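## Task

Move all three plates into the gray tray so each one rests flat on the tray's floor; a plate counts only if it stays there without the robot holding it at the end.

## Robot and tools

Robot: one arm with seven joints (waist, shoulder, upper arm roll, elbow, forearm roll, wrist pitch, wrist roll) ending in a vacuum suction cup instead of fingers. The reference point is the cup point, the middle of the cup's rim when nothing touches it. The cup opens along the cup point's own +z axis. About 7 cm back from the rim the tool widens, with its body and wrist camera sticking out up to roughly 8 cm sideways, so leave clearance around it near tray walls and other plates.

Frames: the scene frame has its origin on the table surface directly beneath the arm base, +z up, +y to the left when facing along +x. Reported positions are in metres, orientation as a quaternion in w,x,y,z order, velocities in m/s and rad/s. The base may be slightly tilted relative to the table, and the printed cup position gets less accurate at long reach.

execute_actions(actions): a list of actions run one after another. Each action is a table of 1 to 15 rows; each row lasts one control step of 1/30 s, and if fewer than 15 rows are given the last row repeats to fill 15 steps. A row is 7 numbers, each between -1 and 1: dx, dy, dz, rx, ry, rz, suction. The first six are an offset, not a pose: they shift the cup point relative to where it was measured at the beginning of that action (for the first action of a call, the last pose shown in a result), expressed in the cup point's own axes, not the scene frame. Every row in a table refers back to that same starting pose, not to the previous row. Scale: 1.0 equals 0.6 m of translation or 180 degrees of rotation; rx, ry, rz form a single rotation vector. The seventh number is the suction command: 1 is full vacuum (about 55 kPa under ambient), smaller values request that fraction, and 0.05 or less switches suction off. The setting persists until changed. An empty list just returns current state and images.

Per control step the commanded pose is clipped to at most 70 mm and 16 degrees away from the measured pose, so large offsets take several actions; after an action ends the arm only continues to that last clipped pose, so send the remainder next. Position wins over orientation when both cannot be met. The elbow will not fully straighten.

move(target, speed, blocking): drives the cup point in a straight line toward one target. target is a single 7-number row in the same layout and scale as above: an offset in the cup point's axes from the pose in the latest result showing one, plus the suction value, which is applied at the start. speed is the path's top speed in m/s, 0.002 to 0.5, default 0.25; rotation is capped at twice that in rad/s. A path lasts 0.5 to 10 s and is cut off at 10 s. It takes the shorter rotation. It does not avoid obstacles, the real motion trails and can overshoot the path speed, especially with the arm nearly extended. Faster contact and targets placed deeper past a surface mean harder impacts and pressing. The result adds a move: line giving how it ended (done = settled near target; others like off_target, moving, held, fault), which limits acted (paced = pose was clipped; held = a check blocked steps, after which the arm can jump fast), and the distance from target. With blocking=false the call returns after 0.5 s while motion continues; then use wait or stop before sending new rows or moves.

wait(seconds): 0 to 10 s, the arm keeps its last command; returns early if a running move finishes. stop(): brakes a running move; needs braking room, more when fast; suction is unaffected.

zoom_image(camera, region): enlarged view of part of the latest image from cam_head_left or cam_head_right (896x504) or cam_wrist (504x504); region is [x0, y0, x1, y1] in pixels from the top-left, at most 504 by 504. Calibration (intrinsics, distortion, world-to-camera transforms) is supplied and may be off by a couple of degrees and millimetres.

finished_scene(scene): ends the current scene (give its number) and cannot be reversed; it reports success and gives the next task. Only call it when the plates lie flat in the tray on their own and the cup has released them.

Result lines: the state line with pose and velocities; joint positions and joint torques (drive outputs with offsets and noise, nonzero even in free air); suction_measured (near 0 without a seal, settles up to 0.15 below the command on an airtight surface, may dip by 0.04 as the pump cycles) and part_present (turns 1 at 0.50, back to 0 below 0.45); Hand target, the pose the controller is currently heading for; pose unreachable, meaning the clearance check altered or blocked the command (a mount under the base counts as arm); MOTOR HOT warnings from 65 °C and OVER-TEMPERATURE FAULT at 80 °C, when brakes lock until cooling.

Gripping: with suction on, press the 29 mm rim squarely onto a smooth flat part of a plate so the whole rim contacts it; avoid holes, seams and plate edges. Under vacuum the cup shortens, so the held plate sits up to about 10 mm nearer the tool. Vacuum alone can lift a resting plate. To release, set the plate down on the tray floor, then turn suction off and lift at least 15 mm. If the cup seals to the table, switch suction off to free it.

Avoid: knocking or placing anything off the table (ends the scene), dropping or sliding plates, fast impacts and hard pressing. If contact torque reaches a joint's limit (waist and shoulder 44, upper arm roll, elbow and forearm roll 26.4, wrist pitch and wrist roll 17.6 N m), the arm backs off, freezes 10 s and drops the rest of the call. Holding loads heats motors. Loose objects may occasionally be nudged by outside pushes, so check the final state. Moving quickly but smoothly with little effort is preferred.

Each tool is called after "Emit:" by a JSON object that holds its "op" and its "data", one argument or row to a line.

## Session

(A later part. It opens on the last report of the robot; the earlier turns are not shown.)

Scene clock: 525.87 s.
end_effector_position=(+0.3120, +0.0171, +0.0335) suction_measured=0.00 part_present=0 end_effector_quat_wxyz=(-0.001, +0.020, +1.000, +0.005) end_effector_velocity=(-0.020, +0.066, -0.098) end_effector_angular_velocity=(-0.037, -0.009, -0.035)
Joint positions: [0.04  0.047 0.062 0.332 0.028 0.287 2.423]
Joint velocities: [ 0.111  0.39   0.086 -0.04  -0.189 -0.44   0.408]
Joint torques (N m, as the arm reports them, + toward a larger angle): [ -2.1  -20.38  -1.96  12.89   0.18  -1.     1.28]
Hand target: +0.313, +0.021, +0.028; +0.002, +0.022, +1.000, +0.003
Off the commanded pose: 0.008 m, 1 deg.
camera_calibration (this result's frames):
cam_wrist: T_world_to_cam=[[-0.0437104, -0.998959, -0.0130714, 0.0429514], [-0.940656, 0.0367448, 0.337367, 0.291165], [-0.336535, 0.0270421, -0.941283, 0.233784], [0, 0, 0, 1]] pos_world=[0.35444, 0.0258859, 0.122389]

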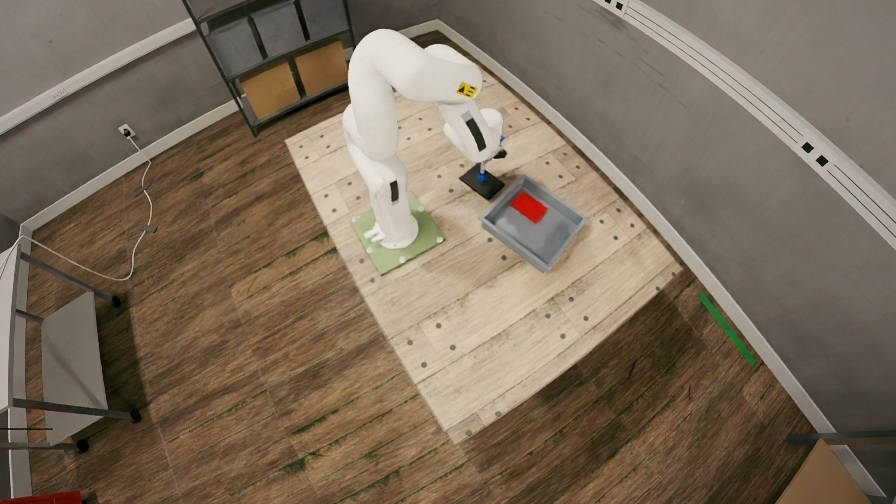

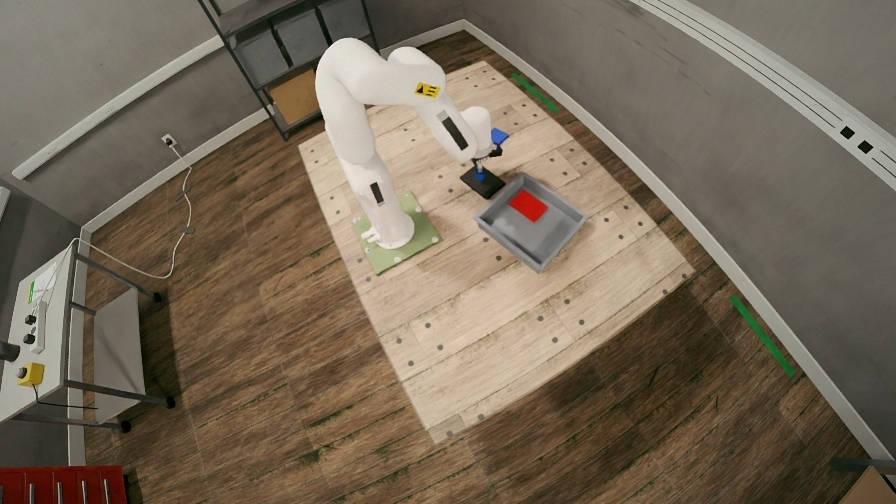

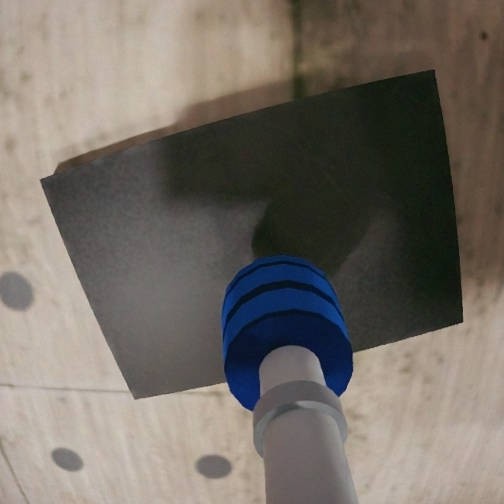

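Emit:
{"op": "execute_actions", "data": {
  "actions": []
}}

Scene clock: 545.03 s.
end_effector_position=(+0.3129, +0.0208, +0.0275) suction_measured=0.00 part_present=0 end_effector_quat_wxyz=(+0.002, +0.022, +1.000, +0.003) end_effector_velocity=(-0.000, +0.001, -0.000) end_effector_angular_velocity=(+0.000, +0.000, +0.002)
Joint positions: [0.047 0.075 0.064 0.333 0.006 0.254 2.457]
Joint velocities: [ 0.002 -0.     0.001 -0.001  0.001 -0.001  0.   ]
Joint torques (N m, as the arm reports them, + toward a larger angle): [ -0.61 -18.28   0.    10.46  -0.09  -0.94   1.31]
Hand target: +0.313, +0.021, +0.028; +0.002, +0.022, +1.000, +0.003
Off the commanded pose: 0.001 m, 0 deg.
camera_calibration (this result's frames):
cam_wrist: T_world_to_cam=[[-0.0474168, -0.998831, -0.00937022, 0.0476735], [-0.942532, 0.0416342, 0.331513, 0.294565], [-0.330735, 0.024551, -0.943404, 0.22665], [0, 0, 0, 1]] pos_world=[0.354858, 0.0297894, 0.116617]

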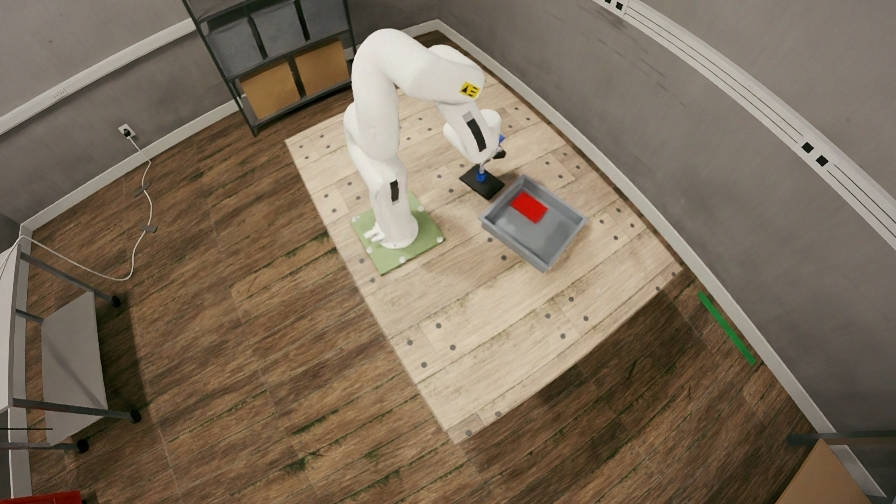

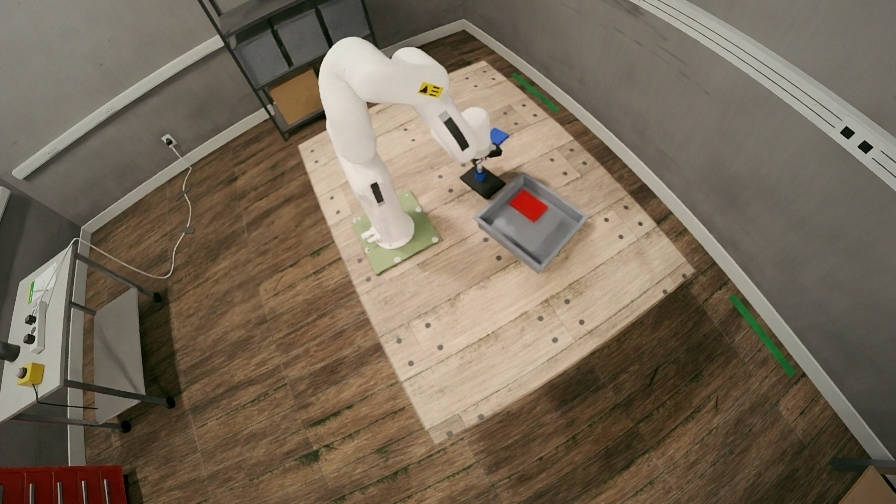

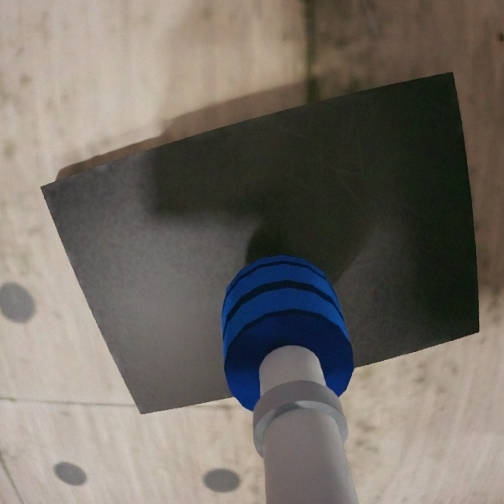

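Emit:
{"op": "zoom_image", "data": {
  "camera": "cam_wrist",
  "region": [0, 40, 504, 440]
}}

Region (0, 40, 504, 440) of cam_wrist's 504x504 image, scaled by 1.000; it fills the top 400 rows of this view, and the rest is white.

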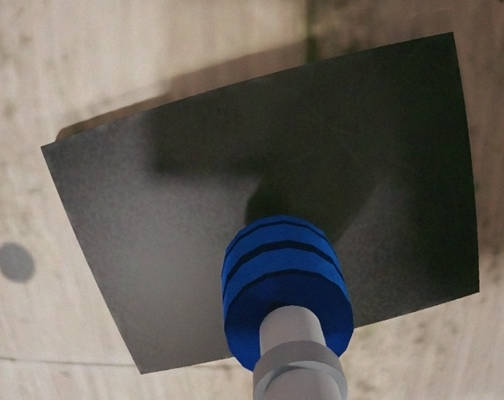

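Emit:
{"op": "execute_actions", "data": {
  "actions": [
    [[0,0,0.0004,0,0,0,1],[0,-0.0002,0.0018,0.0002,0.0001,0,1],[0,-0.0005,0.0046,0.0005,0.0003,0,1],[0,-0.001,0.0088,0.0009,0.0005,0,1],[0,-0.0015,0.0137,0.0013,0.0008,0,1],[0,-0.002,0.0182,0.0017,0.001,0,1],[0,-0.0023,0.0221,0.002,0.0012,0,1],[0,-0.0023,0.0252,0.002,0.0012,0,1],[0,-0.0023,0.0277,0.002,0.0012,0,1],[0,-0.0023,0.0298,0.002,0.0012,0,1],[0,-0.0023,0.0315,0.002,0.0012,0,1],[0,-0.0023,0.0329,0.002,0.0012,0,1],[0,-0.0023,0.034,0.002,0.0012,0,1],[0,-0.0023,0.0347,0.002,0.0012,0,1],[0,-0.0023,0.035,0.002,0.0012,0,1]]
  ]
}}

Scene clock: 604.83 s.
end_effector_position=(+0.3123, +0.0197, +0.0079) suction_measured=0.14 part_present=0 end_effector_quat_wxyz=(-0.001, +0.022, +1.000, +0.001) end_effector_velocity=(+0.002, +0.000, -0.023) end_effector_angular_velocity=(-0.004, -0.004, +0.000)
Joint positions: [ 0.054  0.163  0.048  0.344 -0.034  0.183  2.486]
Joint velocities: [ 0.021  0.108 -0.027  0.018 -0.041 -0.092  0.034]
Joint torques (N m, as the arm reports them, + toward a larger angle): [ -0.09 -21.83   0.13   9.55   0.2   -0.98   1.09]
Hand target: +0.313, +0.020, +0.007; +0.000, +0.022, +1.000, +0.001
Off the commanded pose: 0.002 m, 0 deg.
camera_calibration (this result's frames):
cam_wrist: T_world_to_cam=[[-0.0472523, -0.998875, -0.00391757, 0.0462599], [-0.940716, 0.0431815, 0.336437, 0.29994], [-0.335889, 0.0195827, -0.941698, 0.209708], [0, 0, 0, 1]] pos_world=[0.354783, 0.0291493, 0.096752]

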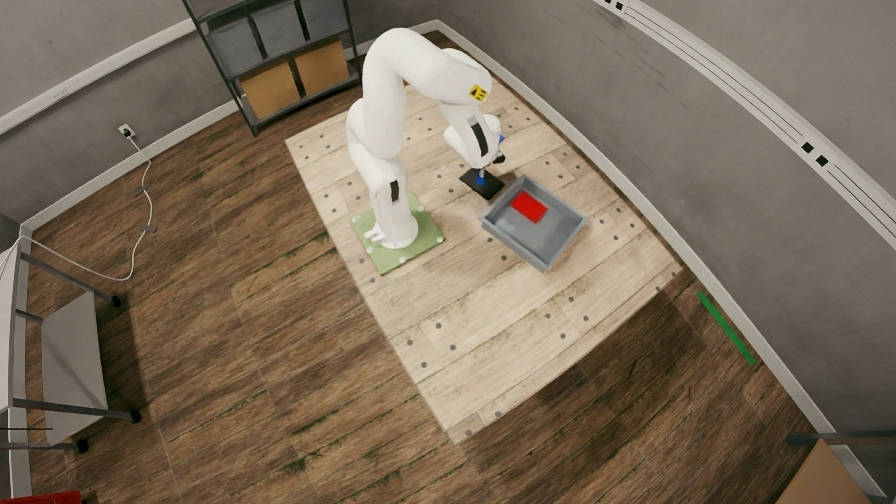

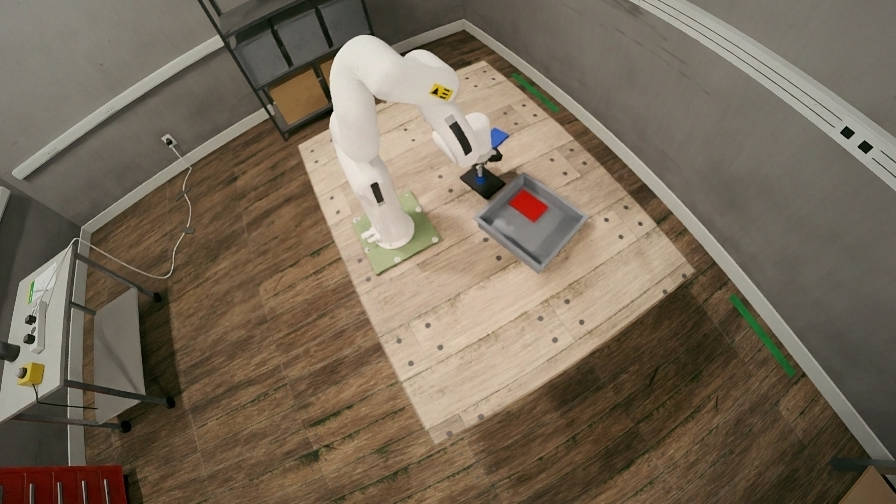

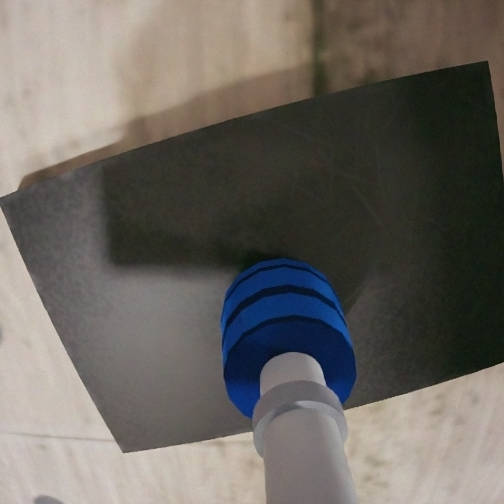

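Emit:
{"op": "execute_actions", "data": {
  "actions": []
}}

Scene clock: 610.73 s.
end_effector_position=(+0.3129, +0.0197, +0.0066) suction_measured=1.00 part_present=1 end_effector_quat_wxyz=(+0.000, +0.022, +1.000, +0.001) end_effector_velocity=(+0.000, +0.000, +0.000) end_effector_angular_velocity=(-0.000, +0.000, +0.000)
Joint positions: [ 0.055  0.17   0.046  0.346 -0.037  0.177  2.488]
Joint velocities: [ 0.001 -0.    -0.001  0.001  0.     0.001 -0.   ]
Joint torques (N m, as the arm reports them, + toward a larger angle): [ -0.57 -20.42   0.07   9.53   0.12  -0.96   1.34]
Hand target: +0.313, +0.020, +0.007; +0.000, +0.022, +1.000, +0.001
Off the commanded pose: 0.000 m, 0 deg.
camera_calibration (this result's frames):
cam_wrist: T_world_to_cam=[[-0.0473876, -0.99887, -0.00371999, 0.0463266], [-0.941154, 0.0434012, 0.33518, 0.301033], [-0.33464, 0.0193845, -0.942147, 0.208253], [0, 0, 0, 1]] pos_world=[0.355203, 0.0291721, 0.0954769]

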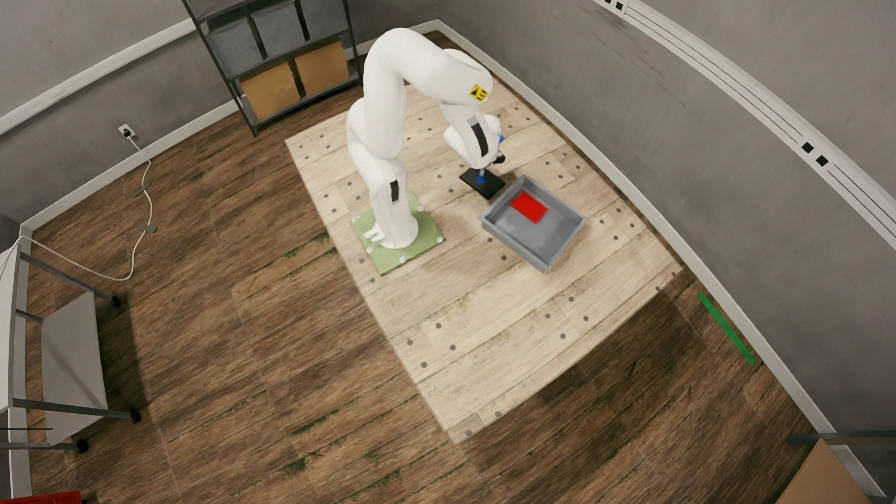

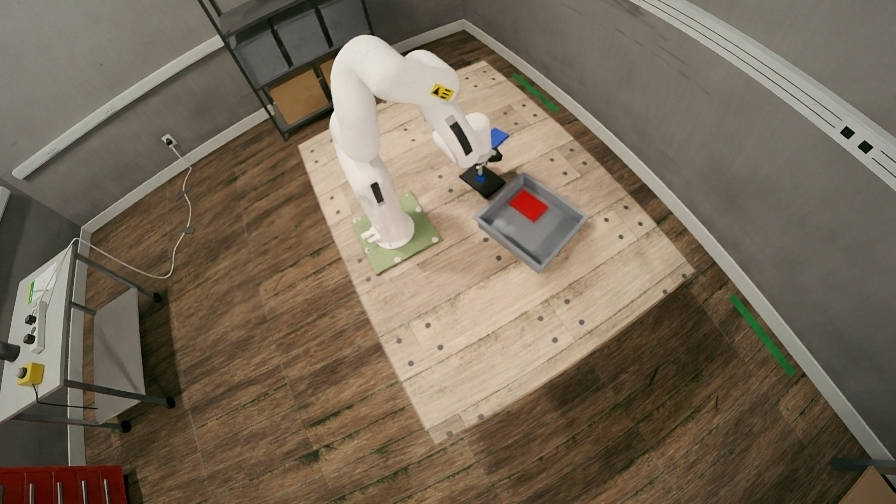

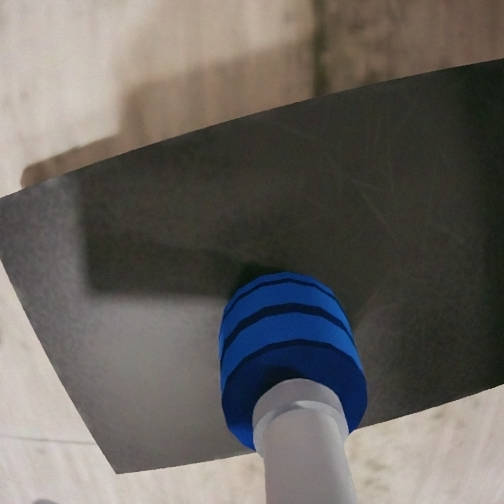

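Emit:
{"op": "execute_actions", "data": {
  "actions": [
    [[0,0,-0.0004,0,0,0,1],[0,0,-0.0028,0,0,0,1],[0,0,-0.0083,0,0,0,1],[0,0,-0.0172,0,0,0,1],[0,-0.0002,-0.0293,0,0,0,1],[0.0001,-0.0015,-0.0438,0,0,0,1],[0.0003,-0.0046,-0.0595,0,0,0,1],[0.0007,-0.0103,-0.0752,0,0,0,1],[0.0013,-0.0187,-0.0897,0,0,0,1],[0.002,-0.0301,-0.1018,0,0,0,1],[0.003,-0.0444,-0.1107,0,0,0,1],[0.0041,-0.0615,-0.1162,0,0,0,1],[0.0054,-0.081,-0.1186,0,0,0,1],[0.0069,-0.1024,-0.119,0,0,0,1],[0.0084,-0.1254,-0.119,0,0,0,1]],
    [[0.0063,-0.0944,-0.0143,0,0,-0.0001,1],[0.008,-0.1186,-0.0143,0,0,-0.0004,1],[0.0096,-0.1425,-0.0143,0,0,-0.0012,1],[0.0111,-0.1654,-0.0143,0,0,-0.0025,1],[0.0125,-0.1869,-0.0143,0,0,-0.0041,1],[0.0138,-0.2064,-0.0141,0,0,-0.0061,1],[0.015,-0.2235,-0.0131,0,0,-0.0081,1],[0.0159,-0.2378,-0.011,0,0,-0.0101,1],[0.0167,-0.2492,-0.008,0,0,-0.0117,1],[0.0173,-0.2576,-0.0043,0,0,-0.013,1],[0.0177,-0.2633,-0.0006,0,0,-0.0138,1],[0.0179,-0.2664,0.0024,0,0,-0.0141,1],[0.018,-0.2677,0.0045,0,0,-0.0142,1],[0.018,-0.2679,0.0055,0,0,-0.0142,1],[0.018,-0.2679,0.0057,0,0,-0.0142,1]]
  ]
}}

Scene clock: 697.53 s.
end_effector_position=(+0.2914, -0.1690, +0.0676) suction_measured=1.00 part_present=1 end_effector_quat_wxyz=(+0.004, +0.006, +1.000, -0.011) end_effector_velocity=(+0.011, -0.074, -0.063) end_effector_angular_velocity=(+0.118, +0.010, +0.103)
Joint positions: [-0.225 -0.034 -0.253  0.4   -0.061  0.415  1.896]
Joint velocities: [-0.021  0.399 -0.129  0.191  0.47  -0.143 -0.679]
Joint torques (N m, as the arm reports them, + toward a larger angle): [  0.91 -20.31   2.27  12.5    0.19  -1.11   1.78]
Hand target: +0.293, -0.173, +0.063; +0.005, +0.002, +1.000, -0.006
Off the commanded pose: 0.007 m, 1 deg.
camera_calibration (this result's frames):
cam_wrist: T_world_to_cam=[[-0.0149791, -0.999682, 0.0202905, -0.154121], [-0.94466, 0.0207997, 0.327391, 0.26625], [-0.327709, -0.0142636, -0.944671, 0.254656], [0, 0, 0, 1]] pos_world=[0.332661, -0.155978, 0.156525]

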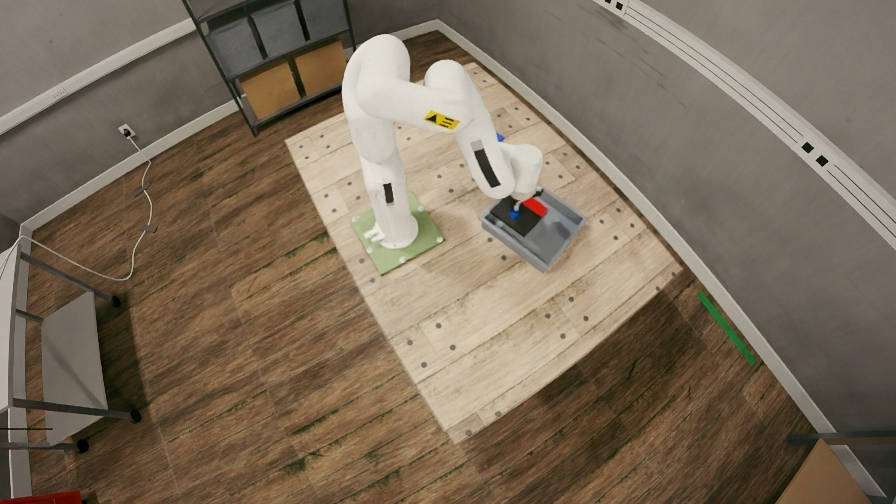

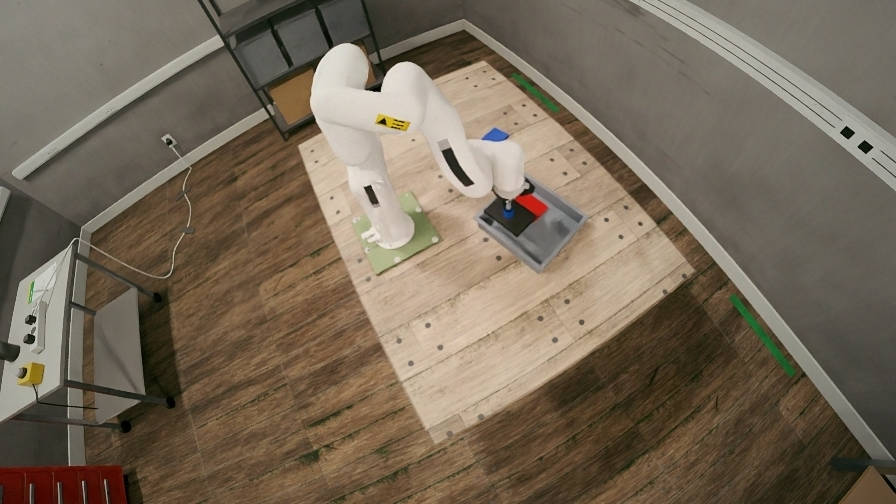

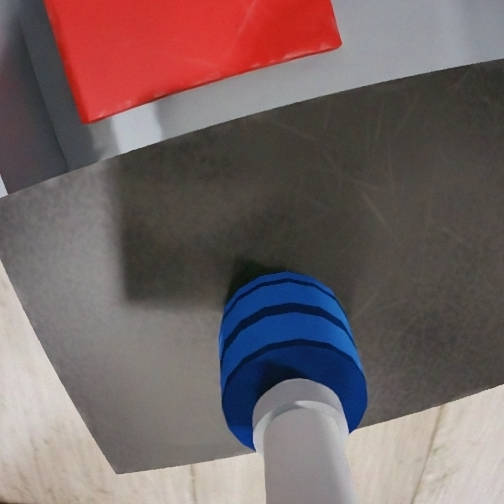

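Emit:
{"op": "execute_actions", "data": {
  "actions": []
}}

Scene clock: 698.83 s.
end_effector_position=(+0.2933, -0.1733, +0.0634) suction_measured=0.96 part_present=1 end_effector_quat_wxyz=(+0.005, +0.002, +1.000, -0.006) end_effector_velocity=(+0.001, +0.000, +0.000) end_effector_angular_velocity=(-0.000, -0.001, +0.001)
Joint positions: [-0.225 -0.005 -0.26   0.415 -0.016  0.405  1.84 ]
Joint velocities: [ 0.     0.     0.001  0.001  0.001 -0.001  0.   ]
Joint torques (N m, as the arm reports them, + toward a larger angle): [ -0.78 -17.9   -0.07  13.11   0.    -1.05   1.36]
Hand target: +0.293, -0.173, +0.063; +0.005, +0.002, +1.000, -0.006
Off the commanded pose: 0.001 m, 0 deg.
camera_calibration (this result's frames):
cam_wrist: T_world_to_cam=[[-0.00671243, -0.999936, 0.00915985, -0.160121], [-0.945534, 0.00932796, 0.325391, 0.267992], [-0.325455, -0.00647678, -0.945535, 0.252002], [0, 0, 0, 1]] pos_world=[0.334336, -0.160978, 0.152542]

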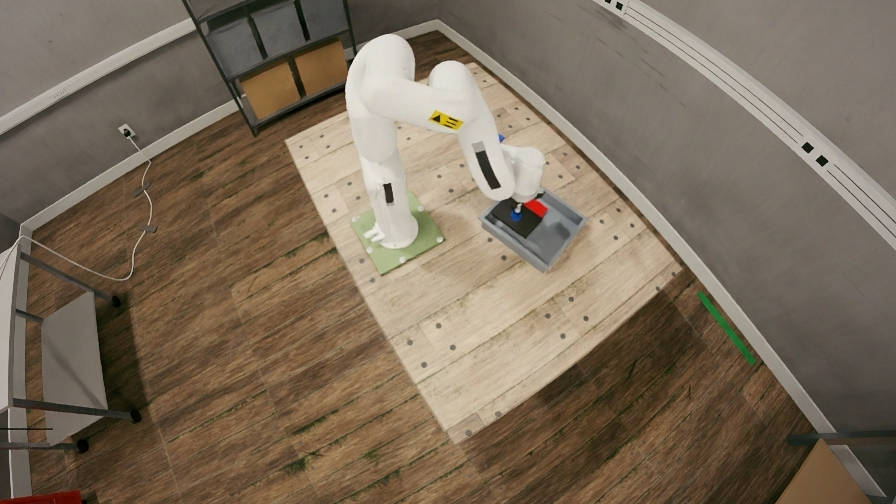

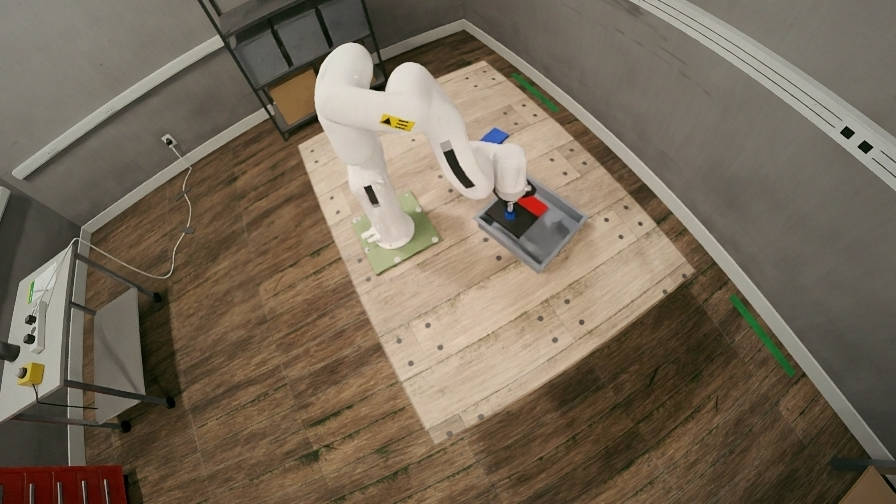

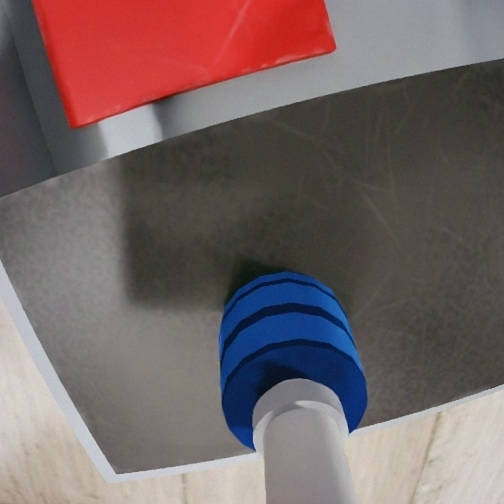

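Emit:
{"op": "zoom_image", "data": {
  "camera": "cam_wrist",
  "region": [40, 380, 240, 504]
}}

Emit:
{"op": "zoom_image", "data": {
  "camera": "cam_wrist",
  "region": [0, 0, 200, 200]
}}

Region (40, 380, 240, 504) of cam_wrist's 504x504 image, scaled by 2.520, with more detail than that image has; it fills the top 312 rows of this view, and the rest is white.

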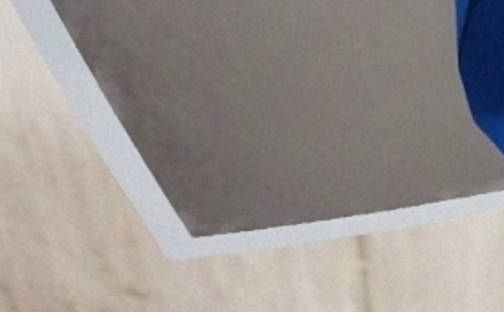

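Region (0, 0, 200, 200) of cam_wrist's 504x504 image, scaled by 2.520, with more detail than that image has.

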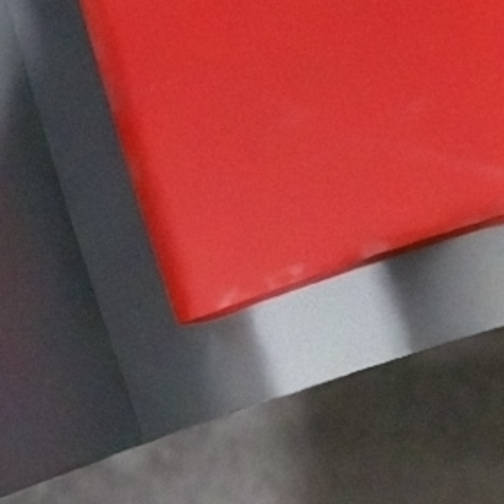

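Emit:
{"op": "execute_actions", "data": {
  "actions": [
    [[0,0,0.0004,-0.0001,0.0001,0,1],[0,-0.0002,0.0028,-0.0004,0.0003,-0.0001,1],[0,-0.0005,0.0082,-0.0009,0.0008,-0.0003,1],[0,-0.0009,0.0167,-0.0015,0.0014,-0.0006,1],[0,-0.0013,0.0279,-0.0022,0.0021,-0.0008,1],[0,-0.0016,0.0409,-0.0028,0.0027,-0.001,1],[0,-0.0019,0.0543,-0.0033,0.0031,-0.0012,1],[0,-0.002,0.0668,-0.0035,0.0033,-0.0013,1],[0,-0.002,0.0773,-0.0035,0.0033,-0.0013,1],[0,-0.002,0.0854,-0.0035,0.0033,-0.0013,1],[0,-0.002,0.0912,-0.0035,0.0033,-0.0013,1],[0,-0.002,0.0952,-0.0035,0.0033,-0.0013,1],[0,-0.002,0.0977,-0.0035,0.0033,-0.0013,1],[0,-0.002,0.0991,-0.0035,0.0033,-0.0013,1],[0,-0.002,0.0997,-0.0035,0.0033,-0.0013,1]]
  ]
}}

Scene clock: 757.67 s.
end_effector_position=(+0.2905, -0.1737, +0.0099) suction_measured=0.99 part_present=1 end_effector_quat_wxyz=(-0.005, +0.000, +1.000, -0.003) end_effector_velocity=(+0.022, -0.004, -0.091) end_effector_angular_velocity=(+0.021, -0.030, +0.005)
Joint positions: [-0.23   0.211 -0.22   0.435  0.151  0.238  1.715]
Joint velocities: [-0.145  0.415  0.254  0.121  0.488 -0.297 -0.368]
Joint torques (N m, as the arm reports them, + toward a larger angle): [ -1.58 -27.57  -1.75  11.21  -0.66  -1.07   1.43]
Hand target: +0.293, -0.175, +0.004; -0.002, +0.000, +1.000, -0.002
Off the commanded pose: 0.007 m, 1 deg.
camera_calibration (this result's frames):
cam_wrist: T_world_to_cam=[[-0.00363052, -0.999987, 0.003503, -0.160848], [-0.938683, 0.00461563, 0.344751, 0.279736], [-0.344763, -0.00203659, -0.938688, 0.206819], [0, 0, 0, 1]] pos_world=[0.333302, -0.161716, 0.0982626]

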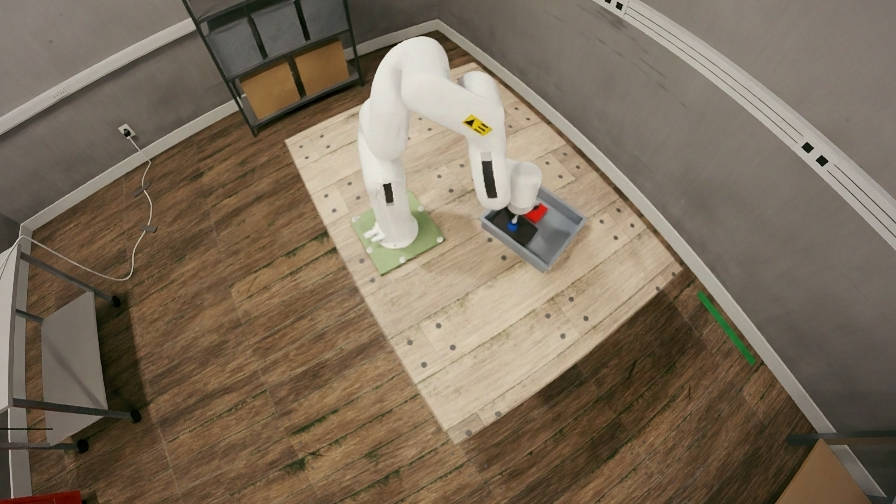

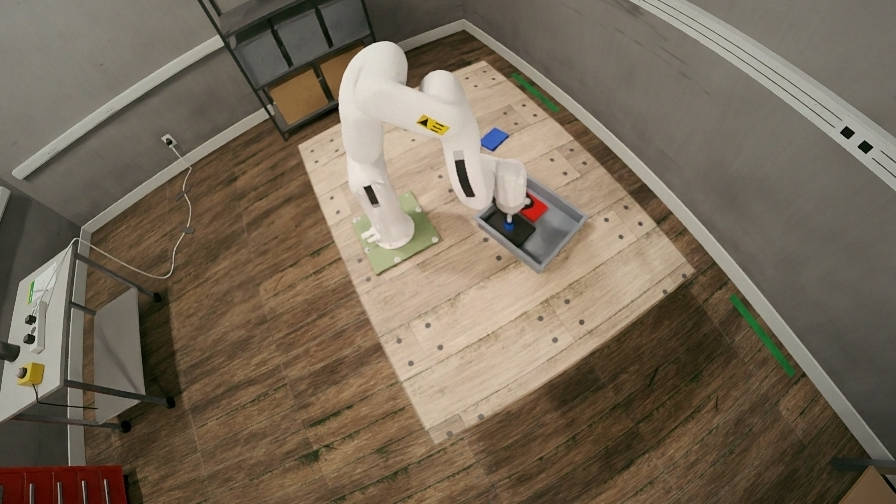

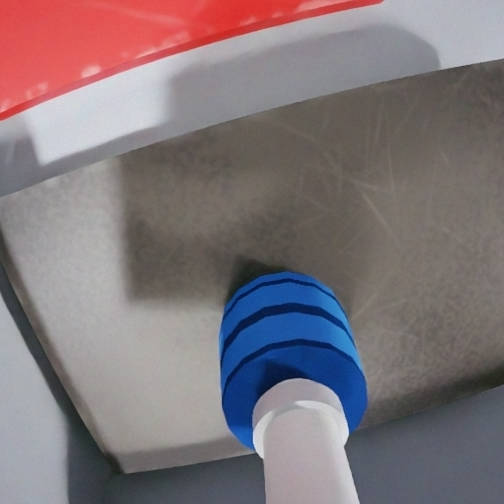

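Emit:
{"op": "execute_actions", "data": {
  "actions": []
}}

Scene clock: 759.63 s.
end_effector_position=(+0.2933, -0.1747, +0.0042) suction_measured=0.99 part_present=1 end_effector_quat_wxyz=(-0.002, +0.000, +1.000, -0.002) end_effector_velocity=(+0.000, -0.000, +0.000) end_effector_angular_velocity=(-0.000, -0.000, -0.000)
Joint positions: [-0.248  0.239 -0.196  0.446  0.191  0.216  1.683]
Joint velocities: [-0.     0.    -0.     0.001 -0.     0.    -0.   ]
Joint torques (N m, as the arm reports them, + toward a larger angle): [ -0.35 -22.04  -1.01  10.    -0.08  -0.9    1.48]
Hand target: +0.293, -0.175, +0.004; -0.002, +0.000, +1.000, -0.002
Off the commanded pose: 0.001 m, 0 deg.
camera_calibration (this result's frames):
cam_wrist: T_world_to_cam=[[-0.00356504, -0.999993, 0.00142963, -0.161893], [-0.940918, 0.00383853, 0.338613, 0.284882], [-0.338616, -0.00013799, -0.940925, 0.200985], [0, 0, 0, 1]] pos_world=[0.33553, -0.162958, 0.0928788]

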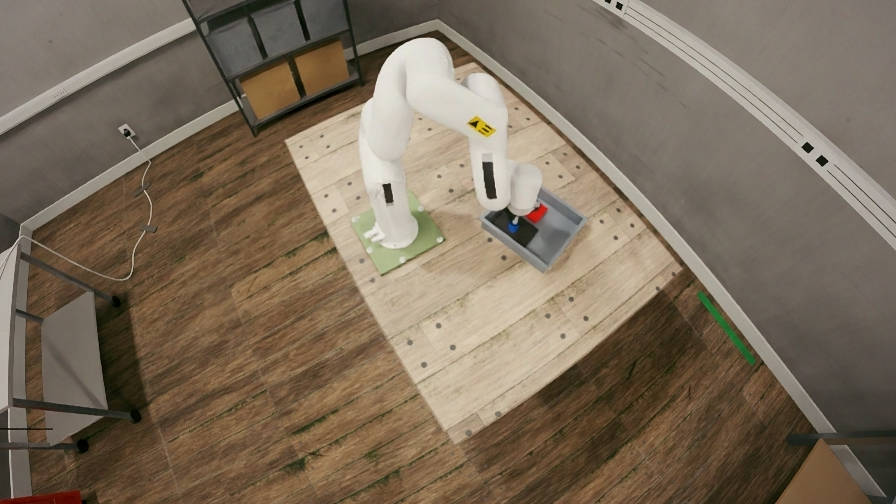

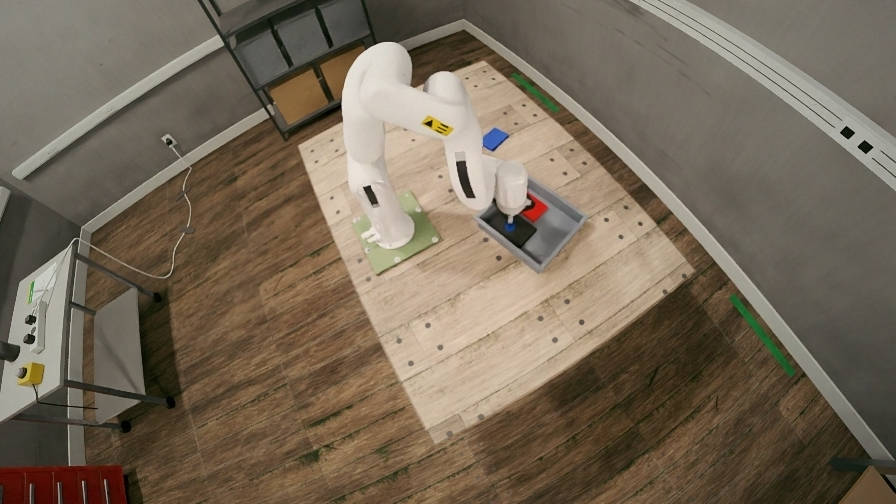

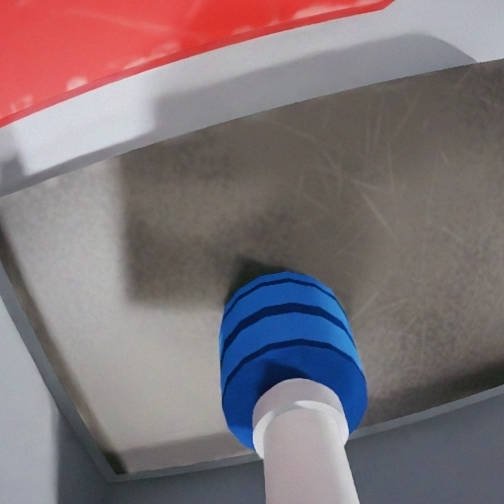

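Emit:
{"op": "zoom_image", "data": {
  "camera": "cam_head_right",
  "region": [460, 170, 600, 280]
}}

Emit:
{"op": "zoom_image", "data": {
  "camera": "cam_wrist",
  "region": [0, 60, 260, 260]
}}

Region (460, 170, 600, 280) of cam_head_right's 896x504 image, scaled by 3.600, with more detail than that image has; it fills the top 396 rows of this view, and the rest is white.

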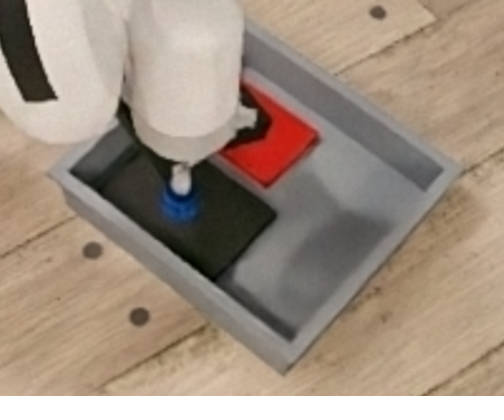

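Region (0, 60, 260, 260) of cam_wrist's 504x504 image, scaled by 1.938, with more detail than that image has; it fills the top 388 rows of this view, and the rest is white.

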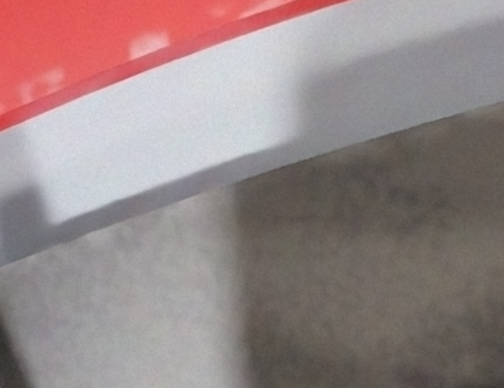

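Emit:
{"op": "execute_actions", "data": {
  "actions": [
    [[0,0,0.001,-0.0005,-0.0005,0,1],[0,0,0.002,-0.001,-0.0011,0,1],[0,0,0.002,-0.001,-0.0011,0,0],[0,0,0.002,-0.001,-0.0011,0,0],[0,0,0.002,-0.001,-0.0011,0,0],[0,0,0.0014,-0.001,-0.0011,0,0],[0,0,-0.0018,-0.001,-0.0011,0,0],[0,0,-0.0092,-0.001,-0.0011,0,0],[0,0,-0.0207,-0.001,-0.0011,0,0],[-0.0001,0.0002,-0.0355,-0.001,-0.0011,0,0],[-0.0009,0.0018,-0.0522,-0.001,-0.0011,0,0],[-0.0029,0.0061,-0.0688,-0.001,-0.0011,0,0],[-0.0065,0.014,-0.0836,-0.001,-0.0011,0,0],[-0.0119,0.0256,-0.0951,-0.001,-0.0011,0,0],[-0.019,0.0407,-0.1025,-0.001,-0.0011,0,0]],
    [[-0.0219,0.0575,-0.0612,0,0.003,0,0],[-0.0308,0.0767,-0.0617,0,0.003,0,0],[-0.0399,0.0961,-0.0617,0,0.003,0,0],[-0.049,0.1156,-0.0617,0,0.003,0,0],[-0.058,0.135,-0.0617,0,0.003,0,0],[-0.0671,0.1544,-0.0617,0,0.003,0,0],[-0.0761,0.1738,-0.0617,0,0.003,0,0],[-0.0852,0.1933,-0.0617,0,0.003,0,0],[-0.0943,0.2127,-0.0617,0,0.003,0,0],[-0.1033,0.2321,-0.0617,0,0.003,0,0],[-0.1124,0.2516,-0.0616,0,0.003,0,0],[-0.1214,0.271,-0.0612,0,0.003,0,0],[-0.1305,0.2904,-0.06,0,0.003,0,0],[-0.1396,0.3099,-0.058,0,0.003,0,0],[-0.1486,0.3293,-0.0551,0,0.003,0,0]],
    [[-0.043,0.0923,0.0068,0.002,0,0,0],[-0.0521,0.1117,0.0114,0.002,0,0,0],[-0.0612,0.1312,0.0166,0.002,0,0,0],[-0.0702,0.1506,0.0223,0.002,0,0,0],[-0.0793,0.17,0.0282,0.002,0,0,0],[-0.0883,0.1894,0.034,0.002,0,0,0],[-0.0974,0.2089,0.0397,0.002,0,0,0],[-0.1064,0.2281,0.0449,0.002,0,0,0],[-0.1147,0.2459,0.0495,0.002,0,0,0],[-0.1217,0.261,0.0532,0.002,0,0,0],[-0.1271,0.2726,0.0561,0.002,0,0,0],[-0.1308,0.2804,0.0581,0.002,0,0,0],[-0.1328,0.2848,0.0593,0.002,0,0,0],[-0.1336,0.2864,0.0597,0.002,0,0,0],[-0.1336,0.2866,0.0598,0.002,0,0,0]]
  ]
}}

Scene clock: 881.13 s.
end_effector_position=(+0.4293, +0.1502, +0.0511) suction_measured=0.00 part_present=0 end_effector_quat_wxyz=(+0.008, -0.008, +1.000, +0.018) end_effector_velocity=(+0.108, +0.143, -0.063) end_effector_angular_velocity=(-0.107, +0.029, -0.012)
Joint positions: [ 0.234  0.319  0.139  0.816 -0.031  0.475  2.685]
Joint velocities: [ 0.275  0.544 -0.034  0.619 -0.34   0.137  0.529]
Joint torques (N m, as the arm reports them, + toward a larger angle): [ -2.88 -33.86  -2.9   11.95   0.61  -0.79   0.83]
Hand target: +0.438, +0.157, +0.047; +0.006, -0.005, +1.000, +0.012
Off the commanded pose: 0.014 m, 1 deg.
camera_calibration (this result's frames):
cam_wrist: T_world_to_cam=[[0.0117496, -0.999218, -0.0377524, 0.158756], [-0.946946, -0.023246, 0.320551, 0.403225], [-0.321178, 0.0319831, -0.946479, 0.279194], [0, 0, 0, 1]] pos_world=[0.469638, 0.159076, 0.14099]

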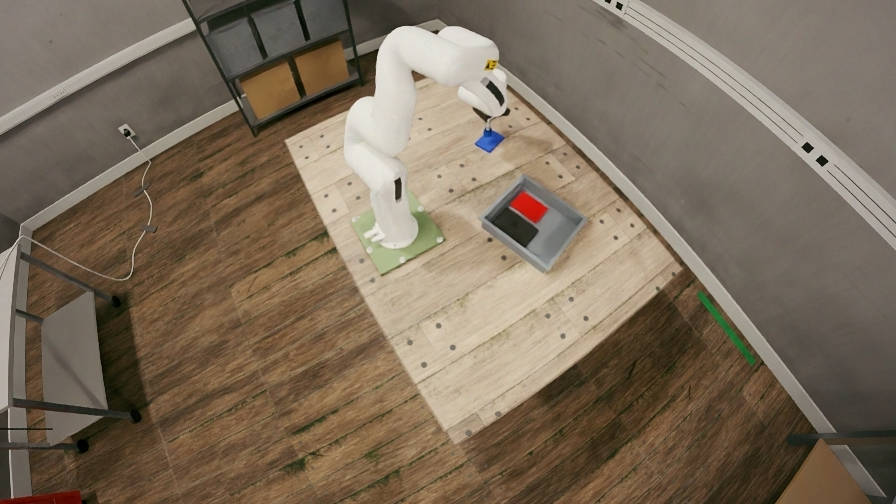

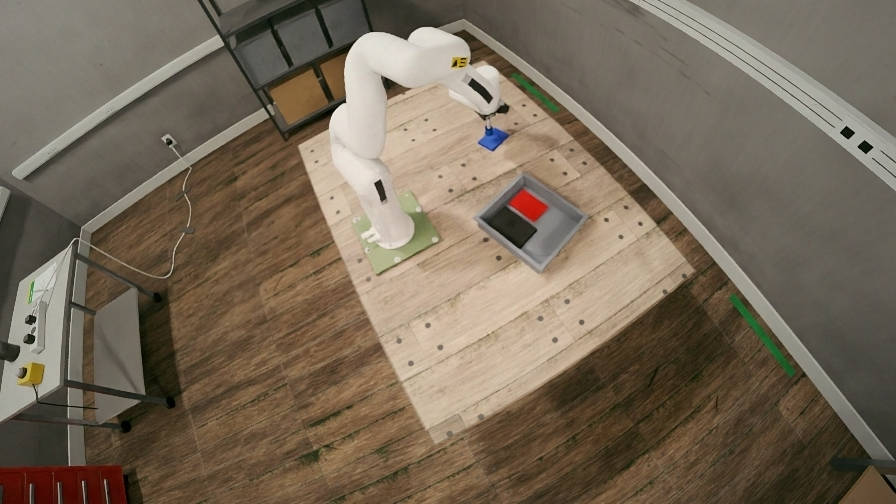

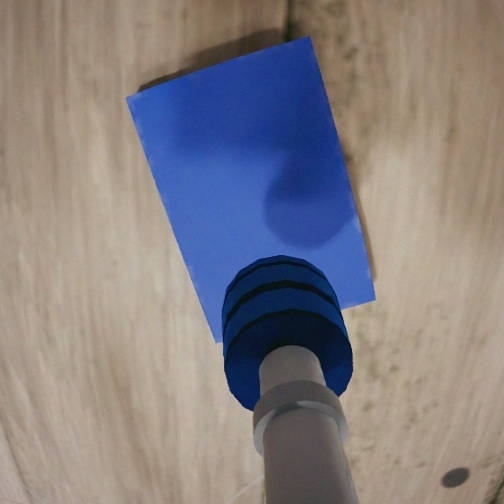

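Emit:
{"op": "execute_actions", "data": {
  "actions": []
}}

Emit:
{"op": "zoom_image", "data": {
  "camera": "cam_head_right",
  "region": [460, 160, 600, 280]
}}

Scene clock: 883.20 s.
end_effector_position=(+0.4381, +0.1575, +0.0466) suction_measured=0.00 part_present=0 end_effector_quat_wxyz=(+0.006, -0.005, +1.000, +0.012) end_effector_velocity=(-0.000, -0.000, -0.000) end_effector_angular_velocity=(-0.000, +0.000, +0.000)
Joint positions: [ 0.253  0.358  0.13   0.862 -0.058  0.489  2.724]
Joint velocities: [ 0.  0. -0. -0. -0. -0.  0.]
Joint torques (N m, as the arm reports them, + toward a larger angle): [ -0.62 -30.11   0.68  14.07  -0.15  -1.11   1.42]
Hand target: +0.438, +0.157, +0.047; +0.006, -0.005, +1.000, +0.012
Off the commanded pose: 0.002 m, 0 deg.
camera_calibration (this result's frames):
cam_wrist: T_world_to_cam=[[0.00636741, -0.999642, -0.0259986, 0.167656], [-0.946254, -0.0144305, 0.323101, 0.411411], [-0.323361, 0.022544, -0.946007, 0.279956], [0, 0, 0, 1]] pos_world=[0.478759, 0.167221, 0.136271]

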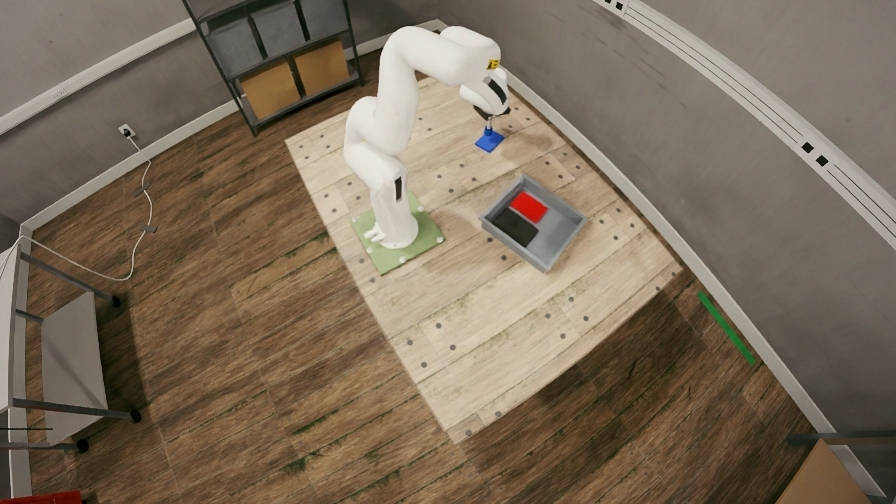

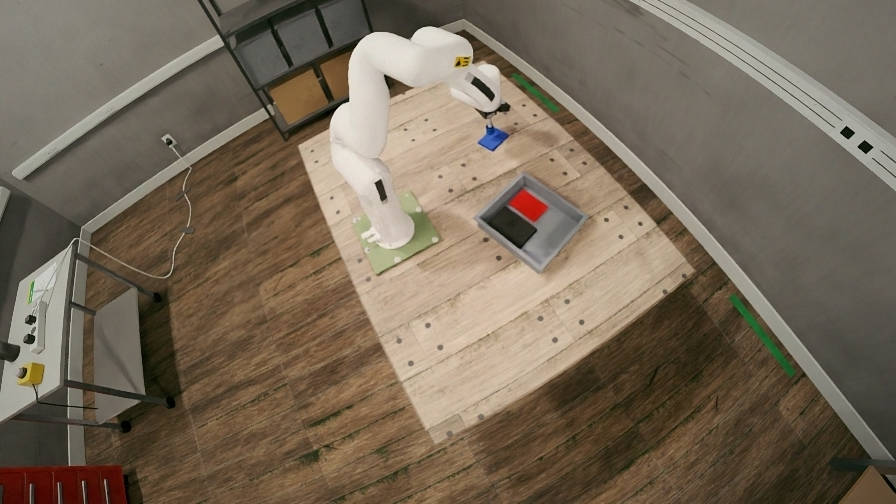

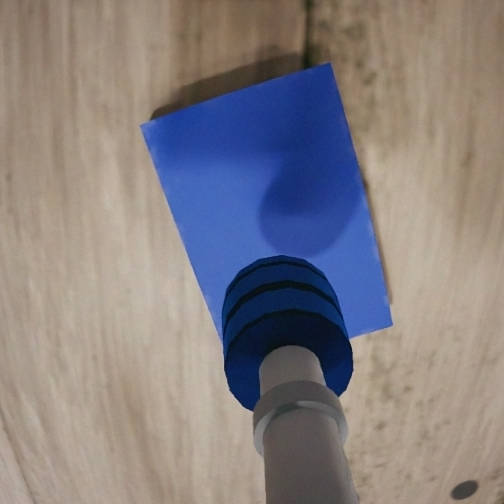

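Region (460, 160, 600, 280) of cam_head_right's 896x504 image, scaled by 3.600, with more detail than that image has; it fills the top 432 rows of this view, and the rest is white.

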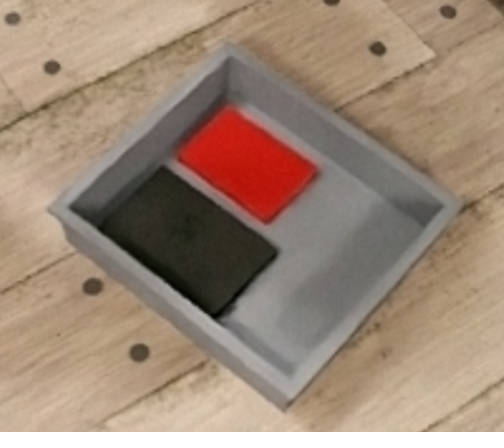

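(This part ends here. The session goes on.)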